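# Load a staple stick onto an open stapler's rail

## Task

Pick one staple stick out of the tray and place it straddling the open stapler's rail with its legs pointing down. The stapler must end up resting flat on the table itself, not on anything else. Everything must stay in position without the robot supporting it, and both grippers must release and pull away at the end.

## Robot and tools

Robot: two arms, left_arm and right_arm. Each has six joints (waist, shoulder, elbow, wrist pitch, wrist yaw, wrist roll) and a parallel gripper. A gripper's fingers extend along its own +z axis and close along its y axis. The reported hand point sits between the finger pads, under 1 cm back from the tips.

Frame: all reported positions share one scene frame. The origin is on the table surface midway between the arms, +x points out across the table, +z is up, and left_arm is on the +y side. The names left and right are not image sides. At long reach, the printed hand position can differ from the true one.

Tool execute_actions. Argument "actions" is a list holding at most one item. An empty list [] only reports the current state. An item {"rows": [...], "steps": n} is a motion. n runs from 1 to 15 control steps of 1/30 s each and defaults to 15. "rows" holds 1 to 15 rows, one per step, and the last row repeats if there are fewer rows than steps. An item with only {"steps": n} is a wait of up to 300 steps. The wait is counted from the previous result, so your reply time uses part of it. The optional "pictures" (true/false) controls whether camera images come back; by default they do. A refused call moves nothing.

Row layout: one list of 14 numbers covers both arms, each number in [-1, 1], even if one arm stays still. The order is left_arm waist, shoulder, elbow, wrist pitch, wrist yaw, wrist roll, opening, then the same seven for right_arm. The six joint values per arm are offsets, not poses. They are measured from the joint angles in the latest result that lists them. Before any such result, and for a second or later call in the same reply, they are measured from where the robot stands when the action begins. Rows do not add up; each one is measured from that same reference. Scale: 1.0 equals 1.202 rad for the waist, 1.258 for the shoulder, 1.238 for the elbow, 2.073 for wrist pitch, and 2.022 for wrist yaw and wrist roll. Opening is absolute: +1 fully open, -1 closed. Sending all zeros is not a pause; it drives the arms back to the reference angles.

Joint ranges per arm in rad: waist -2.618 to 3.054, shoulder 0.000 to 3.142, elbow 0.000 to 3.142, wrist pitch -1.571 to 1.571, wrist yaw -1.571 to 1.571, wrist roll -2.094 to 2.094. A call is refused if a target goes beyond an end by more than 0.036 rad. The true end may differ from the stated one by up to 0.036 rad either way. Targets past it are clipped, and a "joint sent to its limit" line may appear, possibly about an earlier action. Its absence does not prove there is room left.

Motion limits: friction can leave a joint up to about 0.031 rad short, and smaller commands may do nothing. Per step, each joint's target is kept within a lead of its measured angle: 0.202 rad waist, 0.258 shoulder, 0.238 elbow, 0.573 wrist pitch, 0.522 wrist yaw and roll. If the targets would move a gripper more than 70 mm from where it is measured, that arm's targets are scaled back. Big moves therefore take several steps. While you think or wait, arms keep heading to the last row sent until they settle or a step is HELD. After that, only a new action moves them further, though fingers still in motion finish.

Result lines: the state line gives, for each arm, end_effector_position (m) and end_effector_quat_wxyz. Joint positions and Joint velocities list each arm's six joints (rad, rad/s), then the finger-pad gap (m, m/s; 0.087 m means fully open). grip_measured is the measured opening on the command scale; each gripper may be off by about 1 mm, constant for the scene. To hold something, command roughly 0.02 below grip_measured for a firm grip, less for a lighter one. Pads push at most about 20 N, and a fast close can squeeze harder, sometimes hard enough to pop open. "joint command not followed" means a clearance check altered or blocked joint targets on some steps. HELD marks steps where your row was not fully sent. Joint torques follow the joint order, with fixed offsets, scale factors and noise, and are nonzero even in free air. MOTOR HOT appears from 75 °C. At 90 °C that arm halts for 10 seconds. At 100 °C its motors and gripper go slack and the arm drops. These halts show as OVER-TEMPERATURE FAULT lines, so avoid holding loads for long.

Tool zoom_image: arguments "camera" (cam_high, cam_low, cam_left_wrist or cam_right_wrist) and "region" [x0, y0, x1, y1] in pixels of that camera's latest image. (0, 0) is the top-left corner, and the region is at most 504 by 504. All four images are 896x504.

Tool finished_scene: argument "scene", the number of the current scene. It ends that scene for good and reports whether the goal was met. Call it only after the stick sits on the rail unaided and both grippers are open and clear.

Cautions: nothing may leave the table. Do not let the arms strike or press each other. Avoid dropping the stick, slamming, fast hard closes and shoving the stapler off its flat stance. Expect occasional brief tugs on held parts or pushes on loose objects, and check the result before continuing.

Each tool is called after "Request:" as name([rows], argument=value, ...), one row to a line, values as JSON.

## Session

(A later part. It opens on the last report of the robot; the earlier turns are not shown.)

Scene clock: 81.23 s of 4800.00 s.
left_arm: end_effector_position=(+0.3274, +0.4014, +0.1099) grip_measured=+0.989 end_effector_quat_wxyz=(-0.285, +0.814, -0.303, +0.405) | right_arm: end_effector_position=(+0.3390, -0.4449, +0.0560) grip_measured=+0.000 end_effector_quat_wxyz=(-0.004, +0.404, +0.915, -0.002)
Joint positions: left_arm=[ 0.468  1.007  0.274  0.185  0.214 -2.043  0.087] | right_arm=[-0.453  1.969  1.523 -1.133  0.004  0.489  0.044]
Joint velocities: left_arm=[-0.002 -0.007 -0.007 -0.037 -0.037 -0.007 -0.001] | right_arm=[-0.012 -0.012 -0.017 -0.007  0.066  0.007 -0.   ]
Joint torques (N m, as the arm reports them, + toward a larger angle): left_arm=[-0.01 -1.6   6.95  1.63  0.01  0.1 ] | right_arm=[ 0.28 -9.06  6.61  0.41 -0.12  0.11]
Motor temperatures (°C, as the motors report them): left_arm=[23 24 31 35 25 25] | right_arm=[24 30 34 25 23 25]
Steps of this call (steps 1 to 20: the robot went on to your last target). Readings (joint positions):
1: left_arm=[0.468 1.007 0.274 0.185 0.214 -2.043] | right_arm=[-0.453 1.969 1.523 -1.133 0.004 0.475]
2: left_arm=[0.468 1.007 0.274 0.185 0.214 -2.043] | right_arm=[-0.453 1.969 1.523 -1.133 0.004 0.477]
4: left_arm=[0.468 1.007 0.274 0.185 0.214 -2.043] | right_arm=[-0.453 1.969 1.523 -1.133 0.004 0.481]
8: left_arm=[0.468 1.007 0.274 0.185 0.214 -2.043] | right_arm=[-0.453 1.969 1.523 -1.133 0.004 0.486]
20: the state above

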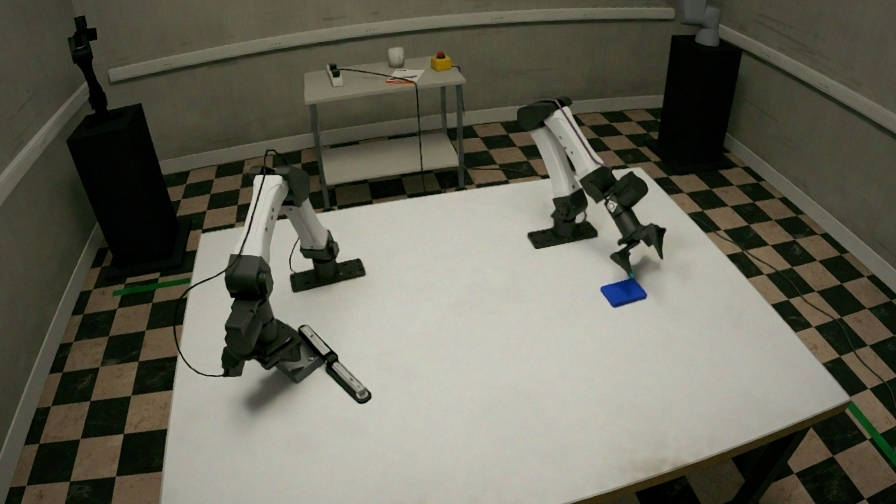

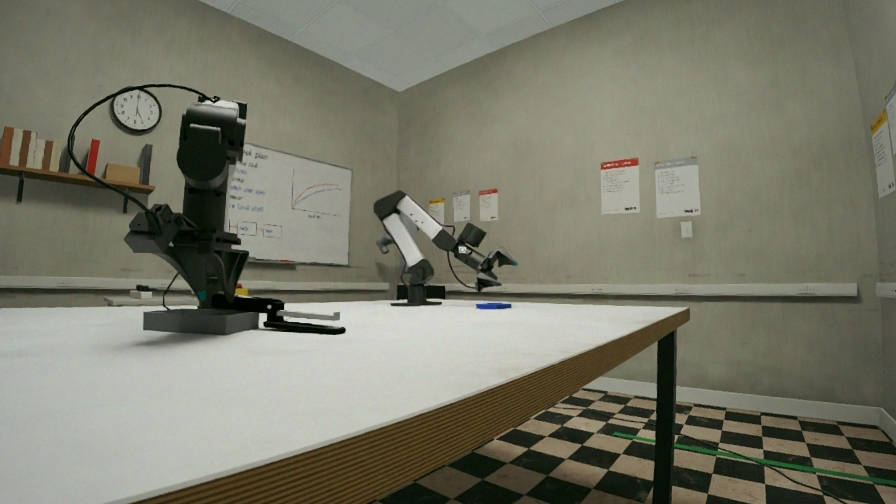

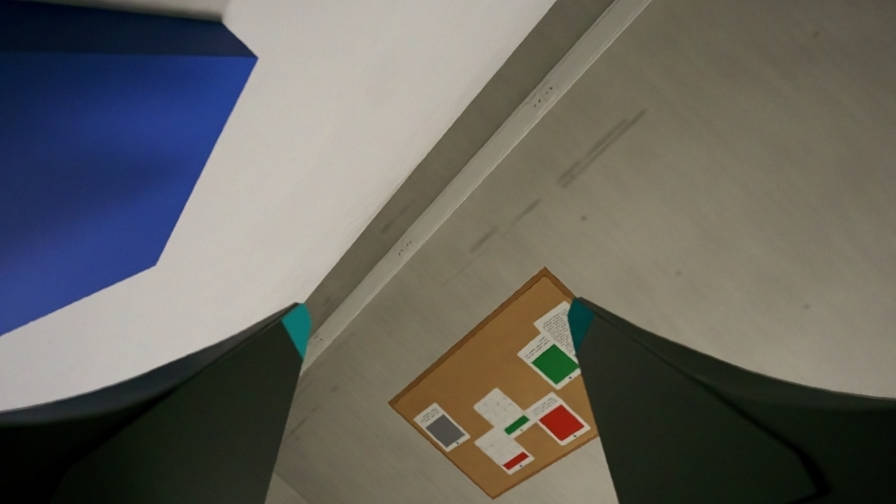

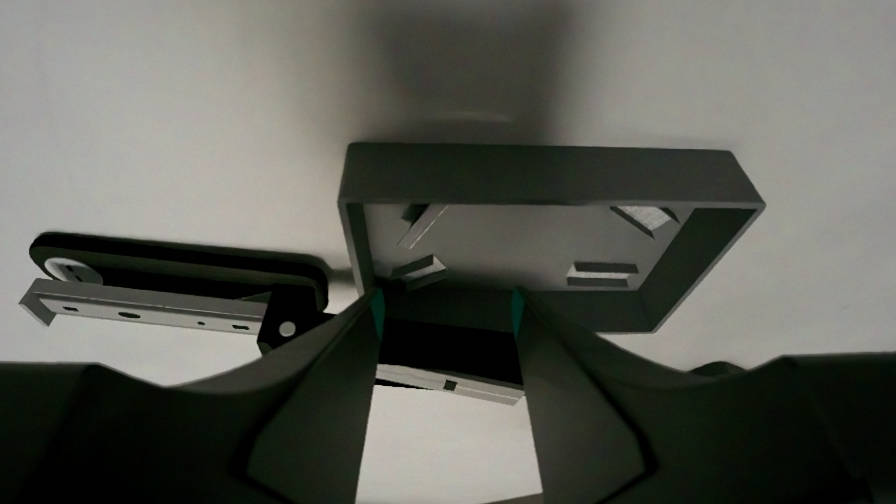

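Request:
execute_actions([
  {"rows": [[0,0,0,0,0,0,1,-0.133,-0.098,-0.117,0.012,0,-0.08,0]], "steps": 15},
], pictures=false)

Request:
execute_actions([
  {"steps": 20},
])

Scene clock: 89.73 s of 4800.00 s.
left_arm: end_effector_position=(+0.3274, +0.4014, +0.1099) grip_measured=+0.989 end_effector_quat_wxyz=(-0.285, +0.814, -0.303, +0.405) | right_arm: end_effector_position=(+0.2909, -0.4878, +0.0610) grip_measured=+0.000 end_effector_quat_wxyz=(-0.004, +0.412, +0.911, -0.004)
Joint positions: left_arm=[ 0.468  1.007  0.274  0.185  0.214 -2.043  0.087] | right_arm=[-0.62   1.865  1.402 -1.115  0.008  0.34   0.044]
Joint velocities: left_arm=[-0.012 -0.007 -0.022 -0.051  0.066  0.051  0.   ] | right_arm=[-0.022 -0.002 -0.002 -0.022  0.022 -0.007  0.   ]
Joint torques (N m, as the arm reports them, + toward a larger angle): left_arm=[ 0.07 -1.61  6.79  1.66  0.    0.12] | right_arm=[ 0.22 -9.74  4.45  0.5  -0.17 -0.06]
Motor temperatures (°C, as the motors report them): left_arm=[23 24 31 36 25 25] | right_arm=[24 31 33 25 23 25]
Steps of this call (steps 1 to 15: the robot went on to your last target; steps 16 to 90: nothing new was sent; then 5.00 s passed at rest; steps 91 to 105: all 15 steps of this action). Readings (joint positions):
91: left_arm=[0.468 1.007 0.274 0.185 0.214 -2.043] | right_arm=[-0.467 1.954 1.500 -1.113 -0.002 0.464]
92: left_arm=[0.468 1.007 0.274 0.185 0.214 -2.043] | right_arm=[-0.495 1.927 1.459 -1.102 -0.007 0.436]
94: left_arm=[0.468 1.007 0.274 0.185 0.214 -2.043] | right_arm=[-0.576 1.885 1.411 -1.113 -0.003 0.400]
98: left_arm=[0.468 1.007 0.274 0.185 0.214 -2.043] | right_arm=[-0.633 1.865 1.402 -1.115 0.008 0.363]
105: the state above

Scene clock: 90.40 s of 4800.00 s.
left_arm: end_effector_position=(+0.3274, +0.4014, +0.1099) grip_measured=+0.989 end_effector_quat_wxyz=(-0.285, +0.814, -0.303, +0.405) | right_arm: end_effector_position=(+0.2907, -0.4879, +0.0610) grip_measured=+0.000 end_effector_quat_wxyz=(-0.004, +0.409, +0.912, -0.004)
Joint positions: left_arm=[ 0.468  1.007  0.274  0.185  0.214 -2.043  0.087] | right_arm=[-0.62   1.865  1.402 -1.115  0.008  0.335  0.044]
Joint velocities: left_arm=[ 0.002 -0.012  0.007 -0.066 -0.007  0.007 -0.   ] | right_arm=[ 0.002 -0.002 -0.002  0.022  0.007  0.066  0.   ]
Joint torques (N m, as the arm reports them, + toward a larger angle): left_arm=[-0.06 -1.64  6.87  1.65  0.01  0.12] | right_arm=[ 0.24 -9.74  4.51  0.51 -0.17 -0.07]
Motor temperatures (°C, as the motors report them): left_arm=[23 24 31 36 25 25] | right_arm=[24 31 33 25 23 25]
Steps of this call (steps 1 to 15: the robot went on to your last target; steps 16 to 20: nothing new was sent). Readings (joint positions):
1: left_arm=[0.468 1.007 0.274 0.185 0.214 -2.043] | right_arm=[-0.620 1.865 1.402 -1.115 0.008 0.339]
2: left_arm=[0.468 1.007 0.274 0.185 0.214 -2.043] | right_arm=[-0.620 1.865 1.402 -1.115 0.008 0.338]
4: left_arm=[0.468 1.007 0.274 0.185 0.214 -2.043] | right_arm=[-0.620 1.865 1.402 -1.115 0.008 0.337]
8: left_arm=[0.468 1.007 0.274 0.185 0.214 -2.043] | right_arm=[-0.620 1.865 1.402 -1.115 0.008 0.336]
20: the state above
All arms were judged still, so your last target was given up. Only a new action makes them travel on or press farther. Fingers that are still opening or closing keep moving.

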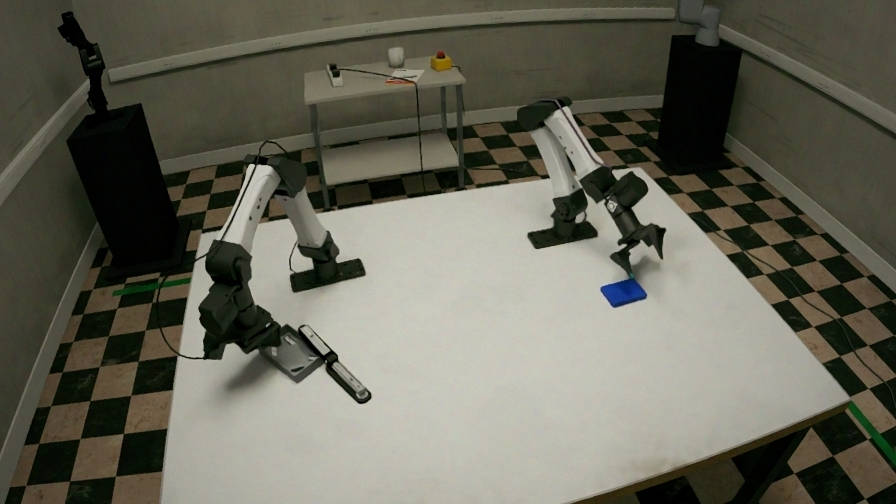

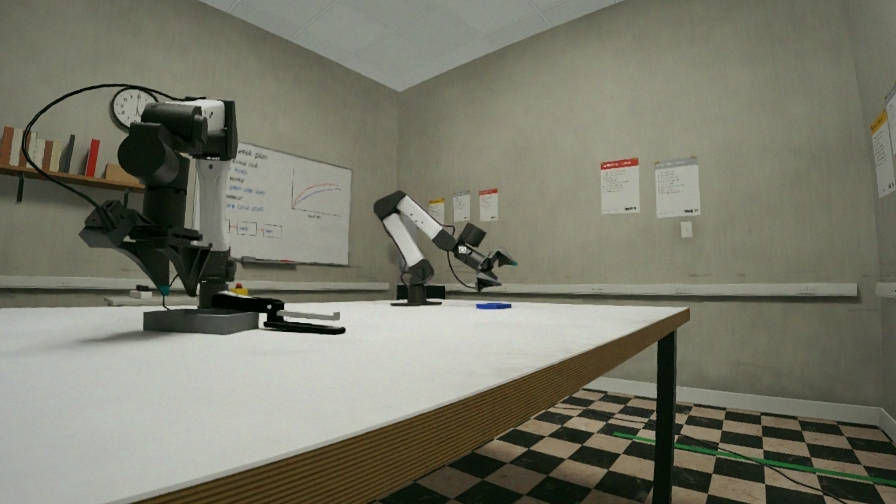

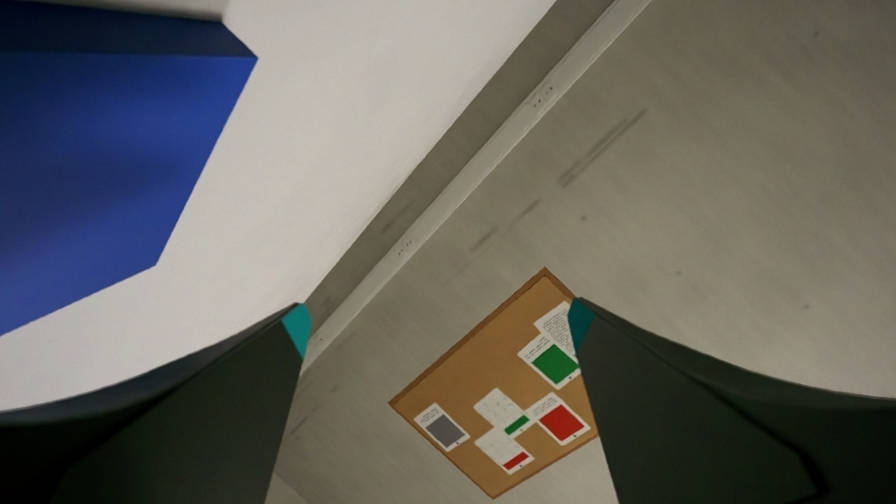

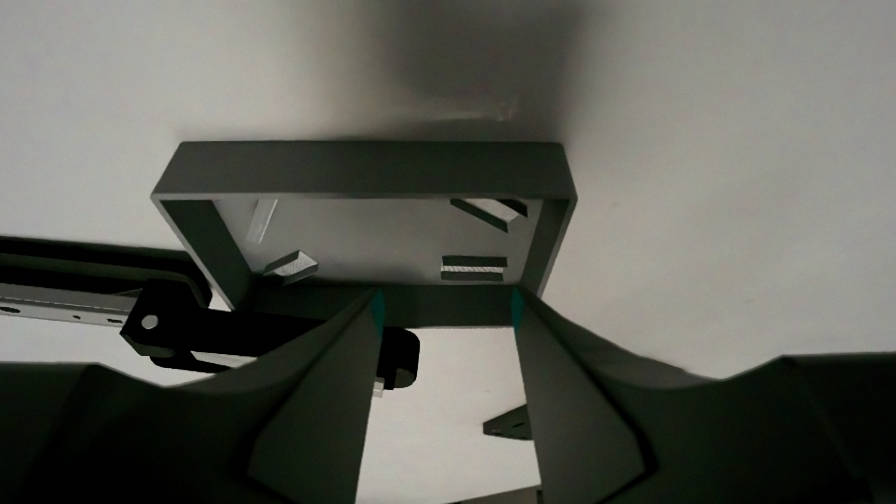

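Request:
execute_actions([
  {"rows": [[0,0,0,0,0,0,1,-0.035,0,-0.083,0.048,0,-0.02,0]], "steps": 15},
], pictures=false)

Request:
execute_actions([
  {"steps": 20},
])

Scene clock: 98.97 s of 4800.00 s.
left_arm: end_effector_position=(+0.3274, +0.4014, +0.1099) grip_measured=+0.989 end_effector_quat_wxyz=(-0.285, +0.814, -0.303, +0.405) | right_arm: end_effector_position=(+0.2780, -0.4952, +0.0413) grip_measured=+0.000 end_effector_quat_wxyz=(-0.006, +0.413, +0.911, -0.003)
Joint positions: left_arm=[ 0.468  1.007  0.274  0.185  0.214 -2.043  0.087] | right_arm=[-0.658  1.862  1.316 -1.037  0.007  0.303  0.044]
Joint velocities: left_arm=[-0.002 -0.017  0.007 -0.037 -0.066 -0.037 -0.001] | right_arm=[-0.012  0.012 -0.002  0.037  0.051 -0.022  0.   ]
Joint torques (N m, as the arm reports them, + toward a larger angle): left_arm=[-0.01 -1.59  6.86  1.65  0.02  0.1 ] | right_arm=[-0.53 -7.87  4.97  0.6  -0.12 -0.04]
Motor temperatures (°C, as the motors report them): left_arm=[23 24 31 36 25 25] | right_arm=[24 32 33 25 23 25]
Steps of this call (steps 1 to 90: nothing new was sent; then 5.07 s passed at rest; steps 91 to 105: all 15 steps of this action). Readings (joint positions):
91: left_arm=[0.468 1.007 0.274 0.185 0.214 -2.043] | right_arm=[-0.623 1.864 1.389 -1.098 0.007 0.329]
92: left_arm=[0.468 1.007 0.274 0.185 0.214 -2.043] | right_arm=[-0.629 1.862 1.370 -1.079 0.007 0.324]
94: left_arm=[0.468 1.007 0.274 0.185 0.214 -2.043] | right_arm=[-0.647 1.862 1.332 -1.062 0.007 0.316]
98: left_arm=[0.468 1.007 0.274 0.185 0.214 -2.043] | right_arm=[-0.658 1.862 1.316 -1.053 0.007 0.308]
105: the state above

Scene clock: 99.63 s of 4800.00 s.
left_arm: end_effector_position=(+0.3274, +0.4014, +0.1099) grip_measured=+0.989 end_effector_quat_wxyz=(-0.285, +0.814, -0.303, +0.405) | right_arm: end_effector_position=(+0.2786, -0.4956, +0.0412) grip_measured=+0.000 end_effector_quat_wxyz=(-0.005, +0.412, +0.911, -0.003)
Joint positions: left_arm=[ 0.468  1.007  0.274  0.185  0.214 -2.043  0.087] | right_arm=[-0.658  1.862  1.316 -1.034  0.007  0.302  0.044]
Joint velocities: left_arm=[-0.007 -0.007  0.017 -0.037  0.037  0.007  0.001] | right_arm=[-0.017 -0.027 -0.002  0.022 -0.022 -0.007 -0.001]
Joint torques (N m, as the arm reports them, + toward a larger angle): left_arm=[-0.04 -1.66  6.77  1.65  0.01  0.13] | right_arm=[-0.53 -7.86  5.    0.62 -0.12 -0.07]
Motor temperatures (°C, as the motors report them): left_arm=[23 24 31 36 25 25] | right_arm=[24 32 33 25 23 25]
Steps of this call (steps 1 to 15: the robot went on to your last target; steps 16 to 20: nothing new was sent). Readings (joint positions):
1: left_arm=[0.468 1.007 0.274 0.185 0.214 -2.043] | right_arm=[-0.658 1.862 1.316 -1.036 0.007 0.303]
2: left_arm=[0.468 1.007 0.274 0.185 0.214 -2.043] | right_arm=[-0.658 1.862 1.316 -1.035 0.007 0.303]
4: left_arm=[0.468 1.007 0.274 0.185 0.214 -2.043] | right_arm=[-0.658 1.862 1.316 -1.035 0.007 0.303]
8: left_arm=[0.468 1.007 0.274 0.185 0.214 -2.043] | right_arm=[-0.658 1.862 1.316 -1.034 0.007 0.302]
20: the state above
All arms were judged still, so your last target was given up. Only a new action makes them travel on or press farther. Fingers that are still opening or closing keep moving.

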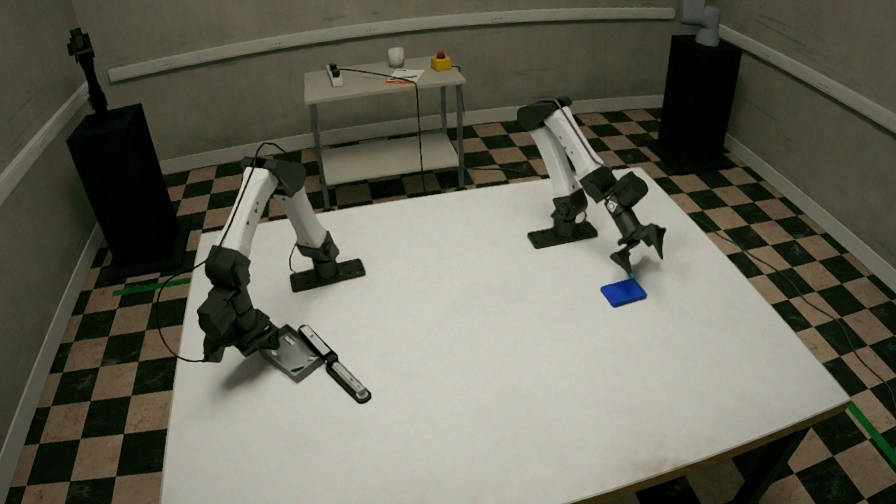

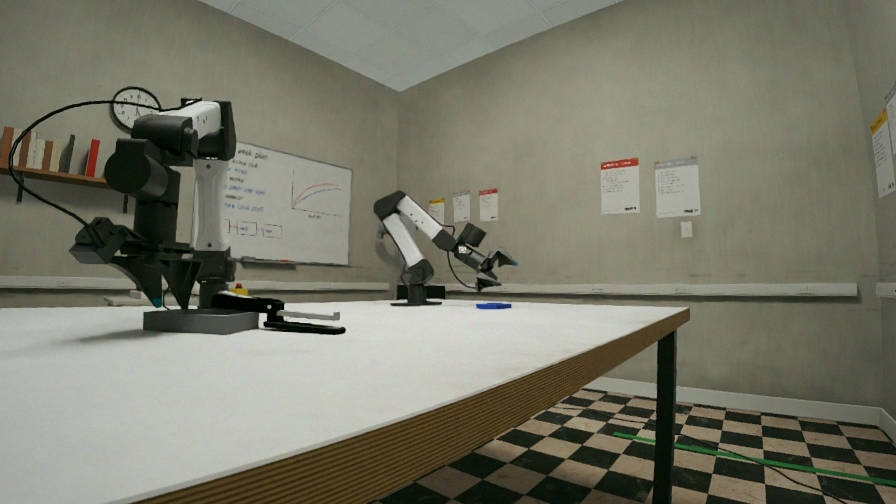

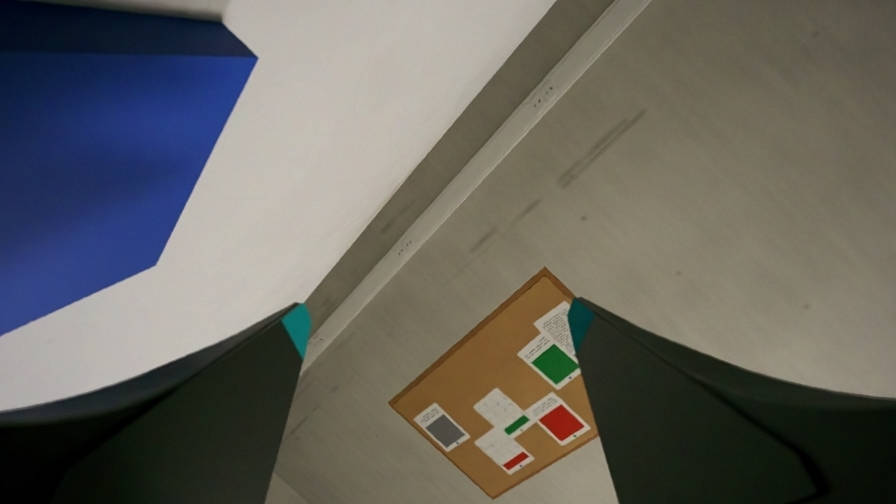

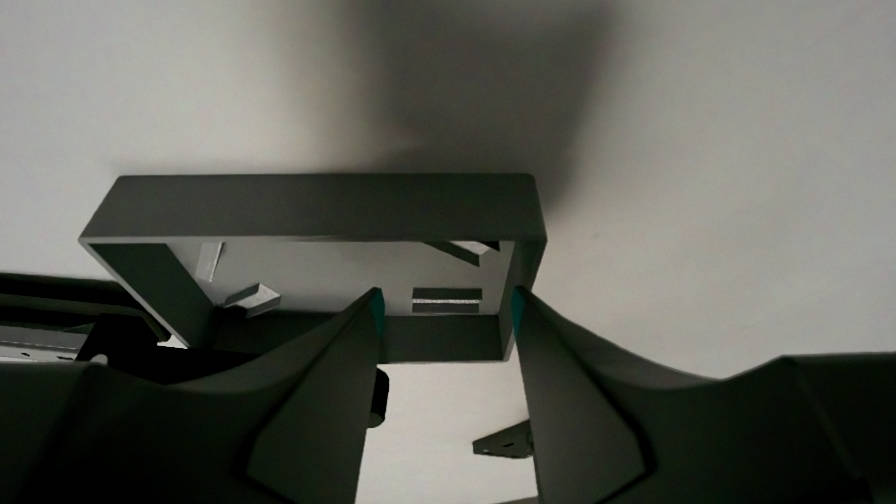

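Request:
execute_actions([
  {"rows": [[0,0,0,0,0,0,1,0,0,0.08,-0.045,0,0.2,-0.45]], "steps": 10},
], pictures=false)

Request:
execute_actions([
  {"rows": [[0,0,0,0,0,0,1,0.208,0.143,0.17,-0.015,0,0.55,-0.45]], "steps": 15},
], pictures=false)

Request:
execute_actions([
  {"steps": 25},
])

Scene clock: 115.17 s of 4800.00 s.
left_arm: end_effector_position=(+0.3274, +0.4014, +0.1099) grip_measured=+0.989 end_effector_quat_wxyz=(-0.285, +0.814, -0.303, +0.405) | right_arm: end_effector_position=(+0.2968, -0.4915, +0.0578) grip_measured=-0.450 end_effector_quat_wxyz=(-0.002, +0.565, +0.825, -0.004)
Joint positions: left_arm=[ 0.468  1.007  0.274  0.185  0.214 -2.043  0.087] | right_arm=[-0.658  1.866  1.391 -1.1    0.007  0.654  0.024]
Joint velocities: left_arm=[-0.002 -0.002 -0.002 -0.007 -0.037  0.022 -0.001] | right_arm=[-0.002 -0.002  0.002 -0.066  0.007  0.198 -0.001]
Joint torques (N m, as the arm reports them, + toward a larger angle): left_arm=[-0.05 -1.68  6.91  1.63  0.    0.1 ] | right_arm=[-0.29 -8.47  8.77  0.26 -0.11  0.11]
Motor temperatures (°C, as the motors report them): left_arm=[23 24 32 37 25 25] | right_arm=[24 32 32 25 23 25]
Steps of this call (steps 1 to 90: nothing new was sent; then 12.20 s passed at rest; steps 91 to 100: all 10 steps of this action). Readings (joint positions):
91: left_arm=[0.468 1.007 0.274 0.185 0.214 -2.043] | right_arm=[-0.658 1.864 1.327 -1.047 0.007 0.362]
92: left_arm=[0.468 1.007 0.274 0.185 0.214 -2.043] | right_arm=[-0.658 1.866 1.345 -1.066 0.007 0.430]
94: left_arm=[0.468 1.007 0.274 0.185 0.214 -2.043] | right_arm=[-0.658 1.866 1.377 -1.082 0.007 0.527]
98: left_arm=[0.468 1.007 0.274 0.185 0.214 -2.043] | right_arm=[-0.658 1.866 1.391 -1.092 0.007 0.629]
100: the state above

Scene clock: 115.67 s of 4800.00 s.
left_arm: end_effector_position=(+0.3274, +0.4014, +0.1099) grip_measured=+0.989 end_effector_quat_wxyz=(-0.285, +0.814, -0.303, +0.405) | right_arm: end_effector_position=(+0.4014, -0.4230, +0.0403) grip_measured=-0.450 end_effector_quat_wxyz=(-0.007, +0.831, +0.557, -0.008)
Joint positions: left_arm=[ 0.468  1.007  0.274  0.185  0.214 -2.043  0.087] | right_arm=[-0.402  2.044  1.569 -1.117  0.002  1.669  0.024]
Joint velocities: left_arm=[ 0.002 -0.017  0.007 -0.051  0.022  0.037  0.   ] | right_arm=[-0.061 -0.017  0.007 -0.037  0.022  0.564 -0.001]
Joint torques (N m, as the arm reports them, + toward a larger angle): left_arm=[-0.06 -1.57  6.91  1.65 -0.01  0.09] | right_arm=[-0.43 -9.28  9.23  0.12 -0.05  0.11]
Motor temperatures (°C, as the motors report them): left_arm=[23 24 32 37 25 25] | right_arm=[24 32 32 25 23 25]
Steps of this call (steps 1 to 15: all 15 steps of this action). Readings (joint positions):
1: left_arm=[0.468 1.007 0.274 0.185 0.214 -2.043] | right_arm=[-0.645 1.882 1.413 -1.121 0.012 0.713]
2: left_arm=[0.468 1.007 0.274 0.185 0.214 -2.043] | right_arm=[-0.618 1.914 1.456 -1.134 0.017 0.784]
4: left_arm=[0.468 1.007 0.274 0.185 0.214 -2.043] | right_arm=[-0.533 1.976 1.524 -1.124 0.018 0.938]
8: left_arm=[0.468 1.007 0.274 0.185 0.214 -2.043] | right_arm=[-0.392 2.040 1.569 -1.114 0.006 1.328]
15: the state above

Scene clock: 116.50 s of 4800.00 s.
left_arm: end_effector_position=(+0.3274, +0.4014, +0.1099) grip_measured=+0.989 end_effector_quat_wxyz=(-0.285, +0.814, -0.303, +0.405) | right_arm: end_effector_position=(+0.4046, -0.4253, +0.0402) grip_measured=-0.450 end_effector_quat_wxyz=(-0.007, +0.855, +0.518, -0.008)
Joint positions: left_arm=[ 0.468  1.007  0.274  0.185  0.214 -2.043  0.087] | right_arm=[-0.404  2.044  1.569 -1.117  0.002  1.758  0.024]
Joint velocities: left_arm=[ 0.007 -0.007 -0.007  0.022 -0.037 -0.022  0.   ] | right_arm=[-0.012 -0.002  0.037 -0.081 -0.022 -0.051 -0.   ]
Joint torques (N m, as the arm reports them, + toward a larger angle): left_arm=[ 0.1  -1.54  6.91  1.65  0.    0.13] | right_arm=[-0.65 -9.32  9.26  0.12 -0.05  0.13]
Motor temperatures (°C, as the motors report them): left_arm=[23 24 32 37 25 25] | right_arm=[24 32 32 25 23 25]
Steps of this call (steps 1 to 25: the robot went on to your last target). Readings (joint positions):
1: left_arm=[0.468 1.007 0.274 0.185 0.214 -2.043] | right_arm=[-0.404 2.044 1.569 -1.117 0.002 1.687]
2: left_arm=[0.468 1.007 0.274 0.185 0.214 -2.043] | right_arm=[-0.404 2.044 1.569 -1.117 0.002 1.702]
4: left_arm=[0.468 1.007 0.274 0.185 0.214 -2.043] | right_arm=[-0.404 2.044 1.569 -1.117 0.002 1.722]
8: left_arm=[0.468 1.007 0.274 0.185 0.214 -2.043] | right_arm=[-0.404 2.044 1.569 -1.117 0.002 1.744]
25: the state above

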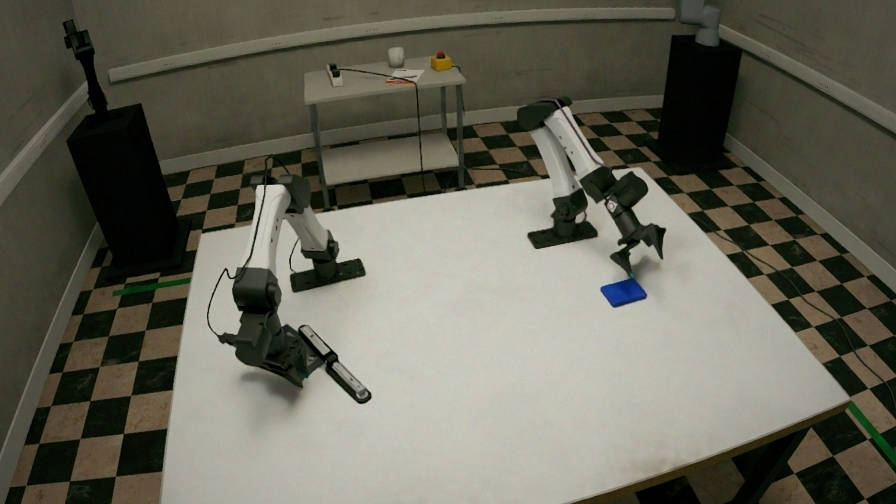

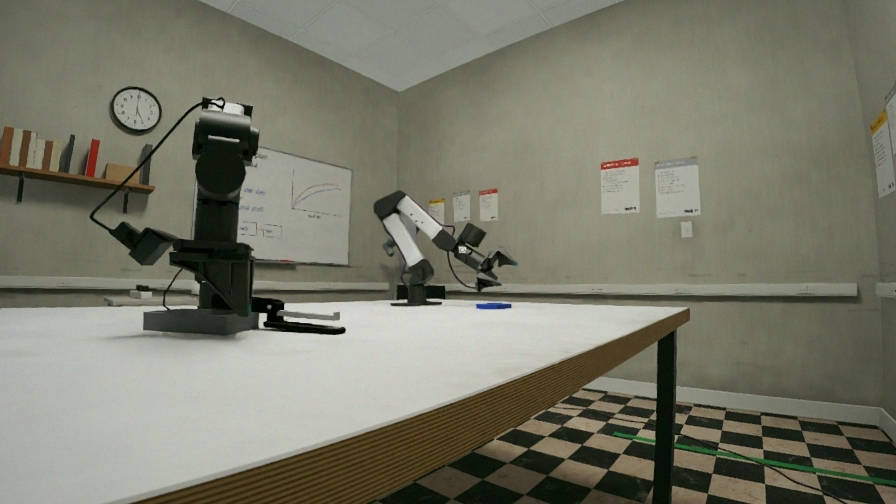

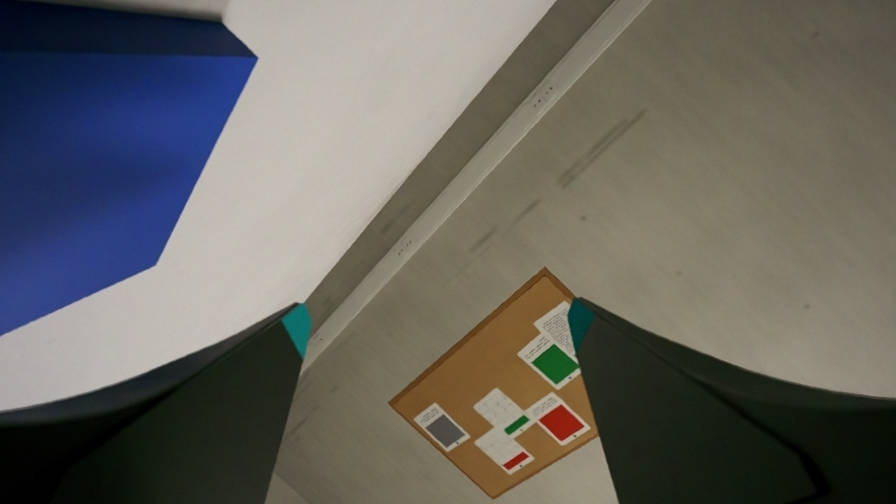

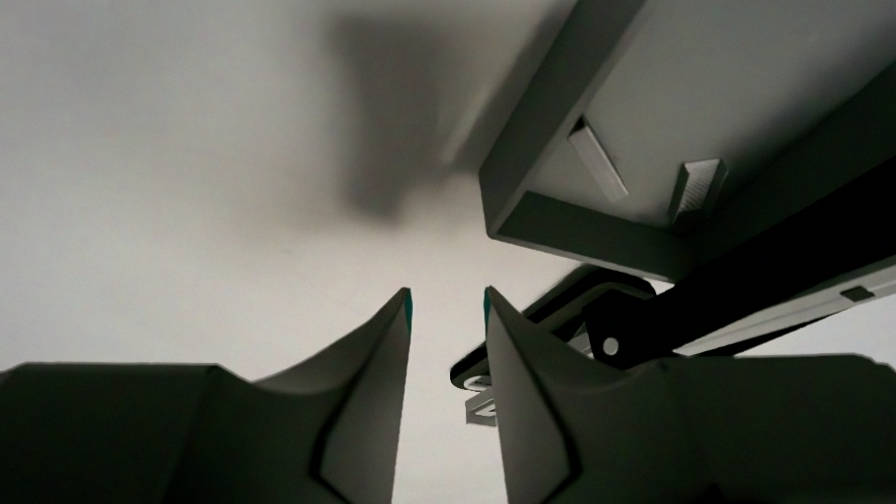

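Request:
execute_actions([
  {"rows": [[0,0,0,0,0,0,1,0,-0.22,-0.25,0.015,0,0.12,-0.45]], "steps": 15},
], pictures=false)

Request:
execute_actions([
  {"steps": 20},
])

Scene clock: 123.83 s of 4800.00 s.
left_arm: end_effector_position=(+0.3274, +0.4014, +0.1099) grip_measured=+0.989 end_effector_quat_wxyz=(-0.285, +0.814, -0.303, +0.405) | right_arm: end_effector_position=(+0.3468, -0.4107, +0.0612) grip_measured=-0.450 end_effector_quat_wxyz=(-0.006, +0.908, +0.418, -0.008)
Joint positions: left_arm=[ 0.468  1.007  0.274  0.185  0.214 -2.043  0.087] | right_arm=[-0.404  1.769  1.283 -1.105  0.002  1.985  0.024]
Joint velocities: left_arm=[-0.017  0.012 -0.012  0.022 -0.037 -0.007  0.   ] | right_arm=[-0.007 -0.002 -0.007  0.007 -0.037  0.125 -0.001]
Joint torques (N m, as the arm reports them, + toward a larger angle): left_arm=[ 0.05 -1.62  6.79  1.66  0.    0.09] | right_arm=[-0.32 -7.44  4.35  0.46 -0.1   0.11]
Motor temperatures (°C, as the motors report them): left_arm=[23 24 32 37 25 25] | right_arm=[24 32 33 25 23 25]
Steps of this call (steps 1 to 15: the robot went on to your last target; steps 16 to 90: nothing new was sent; then 3.83 s passed at rest; steps 91 to 105: all 15 steps of this action). Readings (joint positions):
91: left_arm=[0.468 1.007 0.274 0.185 0.214 -2.043] | right_arm=[-0.404 2.011 1.525 -1.080 0.002 1.793]
92: left_arm=[0.468 1.007 0.274 0.185 0.214 -2.043] | right_arm=[-0.404 1.947 1.440 -1.055 0.002 1.832]
94: left_arm=[0.468 1.007 0.274 0.185 0.214 -2.043] | right_arm=[-0.404 1.826 1.320 -1.088 0.002 1.891]
98: left_arm=[0.468 1.007 0.274 0.185 0.214 -2.043] | right_arm=[-0.404 1.769 1.288 -1.108 0.002 1.953]
105: the state above

Scene clock: 124.50 s of 4800.00 s.
left_arm: end_effector_position=(+0.3274, +0.4014, +0.1099) grip_measured=+0.989 end_effector_quat_wxyz=(-0.285, +0.814, -0.303, +0.405) | right_arm: end_effector_position=(+0.3471, -0.4110, +0.0612) grip_measured=-0.450 end_effector_quat_wxyz=(-0.005, +0.910, +0.415, -0.008)
Joint positions: left_arm=[ 0.468  1.007  0.274  0.185  0.214 -2.043  0.087] | right_arm=[-0.404  1.769  1.283 -1.104  0.002  1.993  0.024]
Joint velocities: left_arm=[ 0.012 -0.002 -0.007  0.037  0.022  0.007 -0.001] | right_arm=[-0.017 -0.017  0.012  0.022  0.022  0.051  0.   ]
Joint torques (N m, as the arm reports them, + toward a larger angle): left_arm=[-0.07 -1.63  6.87  1.67 -0.03  0.09] | right_arm=[-0.3  -7.42  4.34  0.46 -0.1   0.11]
Motor temperatures (°C, as the motors report them): left_arm=[23 24 32 37 25 25] | right_arm=[24 32 33 25 23 25]
Steps of this call (steps 1 to 15: the robot went on to your last target; steps 16 to 20: nothing new was sent). Readings (joint positions):
1: left_arm=[0.468 1.007 0.274 0.185 0.214 -2.043] | right_arm=[-0.404 1.769 1.283 -1.105 0.002 1.986]
2: left_arm=[0.468 1.007 0.274 0.185 0.214 -2.043] | right_arm=[-0.404 1.769 1.283 -1.105 0.002 1.988]
4: left_arm=[0.468 1.007 0.274 0.185 0.214 -2.043] | right_arm=[-0.404 1.769 1.283 -1.104 0.002 1.990]
8: left_arm=[0.468 1.007 0.274 0.185 0.214 -2.043] | right_arm=[-0.404 1.769 1.283 -1.104 0.002 1.992]
20: the state above
All arms were judged still, so your last target was given up. Only a new action makes them travel on or press farther. Fingers that are still opening or closing keep moving.

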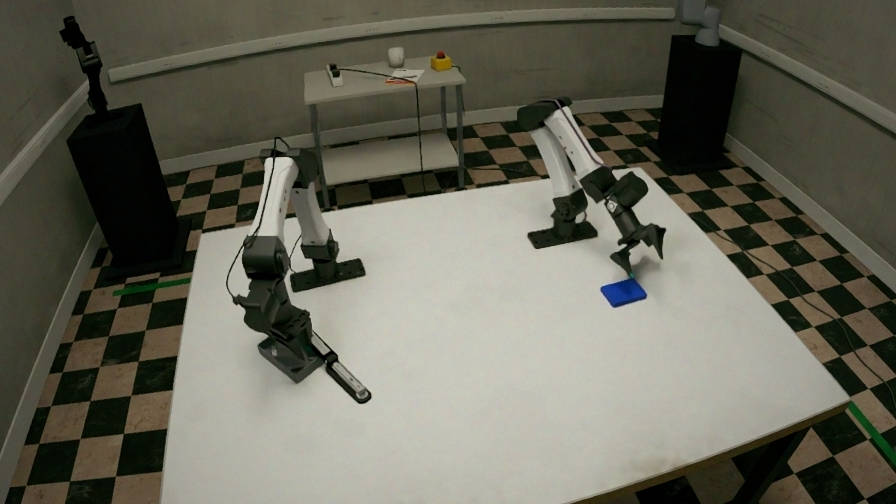

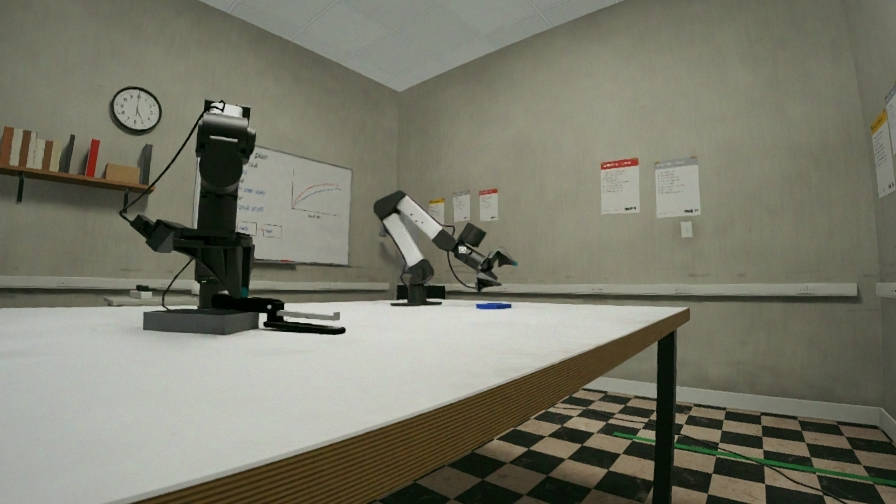

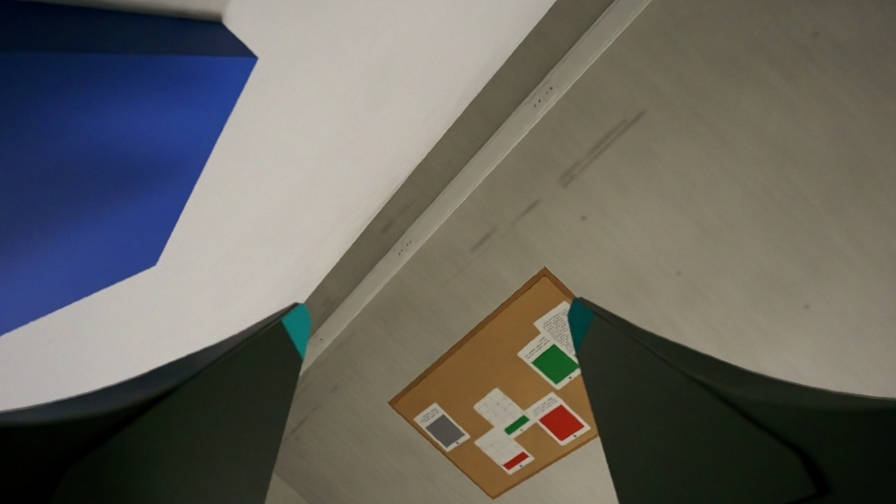

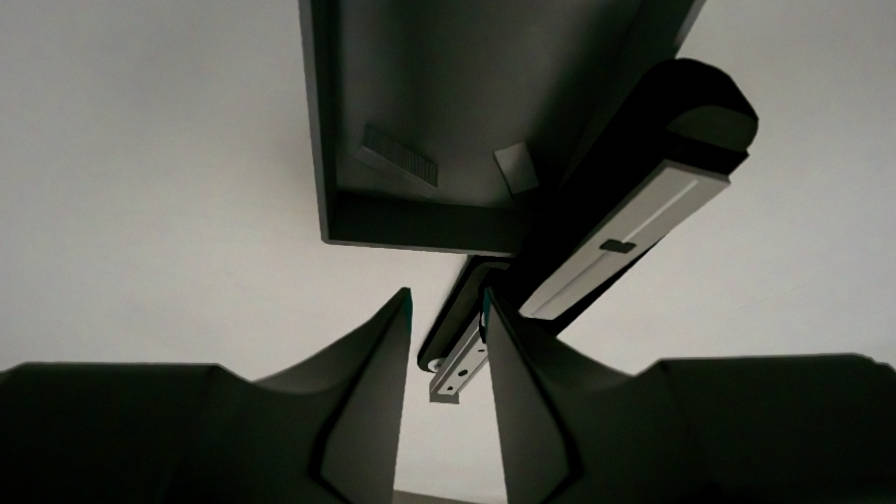

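Request:
execute_actions([
  {"rows": [[0,0,0,0,0,0,1,-0.042,-0.105,-0.125,0.01,0,-0.17,-0.45]], "steps": 15},
], pictures=false)

Request:
execute_actions([
  {"steps": 20},
])

Scene clock: 132.23 s of 4800.00 s.
left_arm: end_effector_position=(+0.3274, +0.4014, +0.1099) grip_measured=+0.989 end_effector_quat_wxyz=(-0.285, +0.814, -0.303, +0.405) | right_arm: end_effector_position=(+0.3030, -0.4079, +0.0615) grip_measured=-0.450 end_effector_quat_wxyz=(-0.008, +0.844, +0.536, -0.007)
Joint positions: left_arm=[ 0.468  1.007  0.274  0.185  0.214 -2.043  0.087] | right_arm=[-0.452  1.654  1.152 -1.09   0.001  1.669  0.024]
Joint velocities: left_arm=[-0.002  0.002 -0.022 -0.037 -0.051  0.051  0.   ] | right_arm=[-0.002 -0.012 -0.012 -0.037  0.007 -0.183  0.001]
Joint torques (N m, as the arm reports them, + toward a larger angle): left_arm=[-0.04 -1.61  6.86  1.68 -0.01  0.11] | right_arm=[-0.51 -7.71  4.41  0.36 -0.07 -0.07]
Motor temperatures (°C, as the motors report them): left_arm=[23 24 32 37 25 25] | right_arm=[24 32 32 25 23 25]
Steps of this call (steps 1 to 90: nothing new was sent; then 4.23 s passed at rest; steps 91 to 105: all 15 steps of this action). Readings (joint positions):
91: left_arm=[0.468 1.007 0.274 0.185 0.214 -2.043] | right_arm=[-0.408 1.753 1.259 -1.084 0.001 1.942]
92: left_arm=[0.468 1.007 0.274 0.185 0.214 -2.043] | right_arm=[-0.418 1.722 1.217 -1.072 0.001 1.884]
94: left_arm=[0.468 1.007 0.274 0.185 0.214 -2.043] | right_arm=[-0.441 1.672 1.164 -1.083 0.001 1.803]
98: left_arm=[0.468 1.007 0.274 0.185 0.214 -2.043] | right_arm=[-0.452 1.654 1.152 -1.090 0.001 1.717]
105: the state above

Scene clock: 132.90 s of 4800.00 s.
left_arm: end_effector_position=(+0.3274, +0.4014, +0.1099) grip_measured=+0.989 end_effector_quat_wxyz=(-0.285, +0.814, -0.303, +0.405) | right_arm: end_effector_position=(+0.3026, -0.4077, +0.0615) grip_measured=-0.450 end_effector_quat_wxyz=(-0.008, +0.841, +0.541, -0.007)
Joint positions: left_arm=[ 0.468  1.007  0.274  0.185  0.214 -2.043  0.087] | right_arm=[-0.452  1.654  1.152 -1.09   0.001  1.657  0.024]
Joint velocities: left_arm=[-0.007 -0.007  0.002  0.007 -0.022 -0.037  0.   ] | right_arm=[-0.017 -0.002 -0.007 -0.037 -0.037 -0.081 -0.   ]
Joint torques (N m, as the arm reports them, + toward a larger angle): left_arm=[ 0.05 -1.64  6.9   1.64 -0.03  0.09] | right_arm=[-0.54 -7.65  4.43  0.36 -0.08 -0.06]
Motor temperatures (°C, as the motors report them): left_arm=[23 24 32 38 25 25] | right_arm=[24 32 32 25 23 25]
Steps of this call (steps 1 to 20: the robot went on to your last target). Readings (joint positions):
1: left_arm=[0.468 1.007 0.274 0.185 0.214 -2.043] | right_arm=[-0.452 1.654 1.152 -1.090 0.001 1.667]
2: left_arm=[0.468 1.007 0.274 0.185 0.214 -2.043] | right_arm=[-0.452 1.654 1.152 -1.090 0.001 1.665]
4: left_arm=[0.468 1.007 0.274 0.185 0.214 -2.043] | right_arm=[-0.452 1.654 1.152 -1.090 0.001 1.662]
8: left_arm=[0.468 1.007 0.274 0.185 0.214 -2.043] | right_arm=[-0.452 1.654 1.152 -1.090 0.001 1.659]
20: the state above

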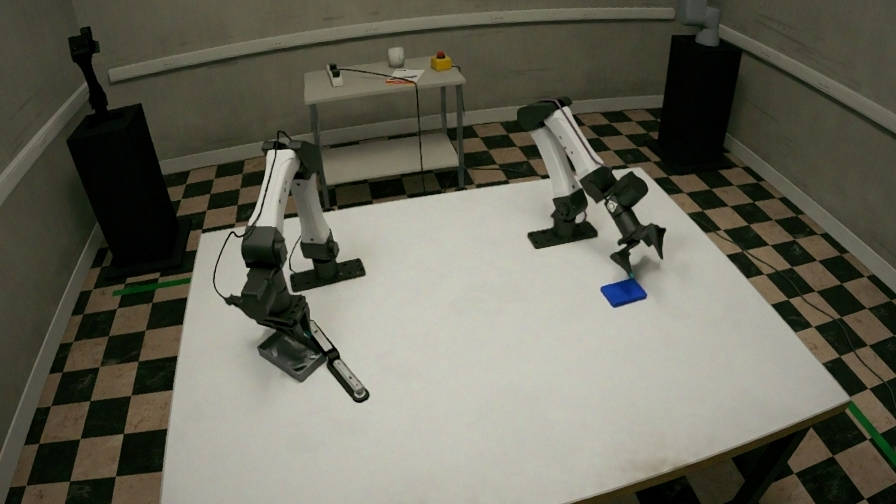

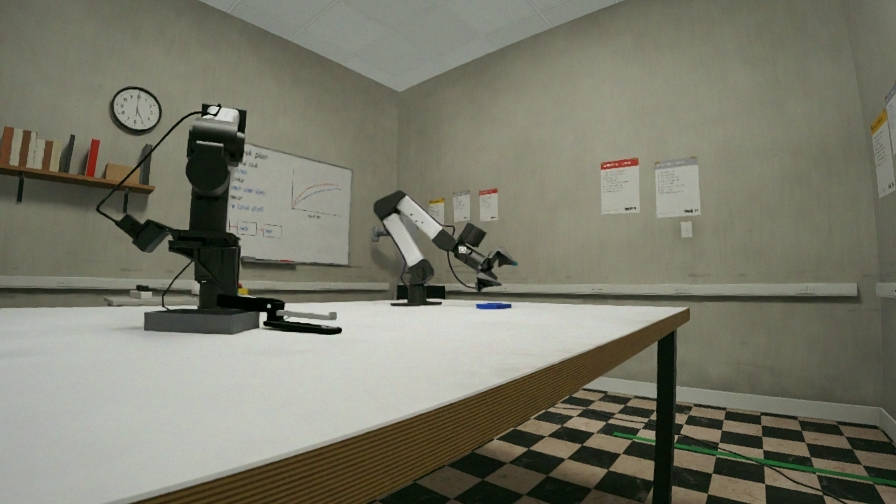

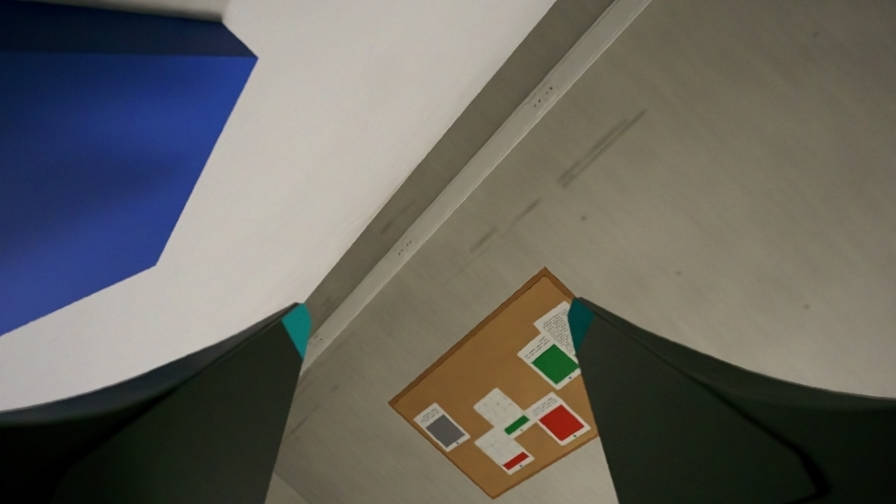

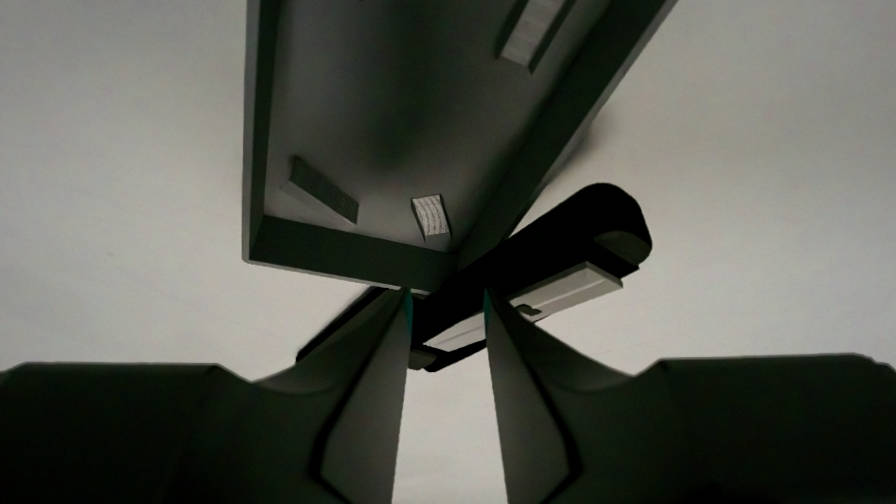

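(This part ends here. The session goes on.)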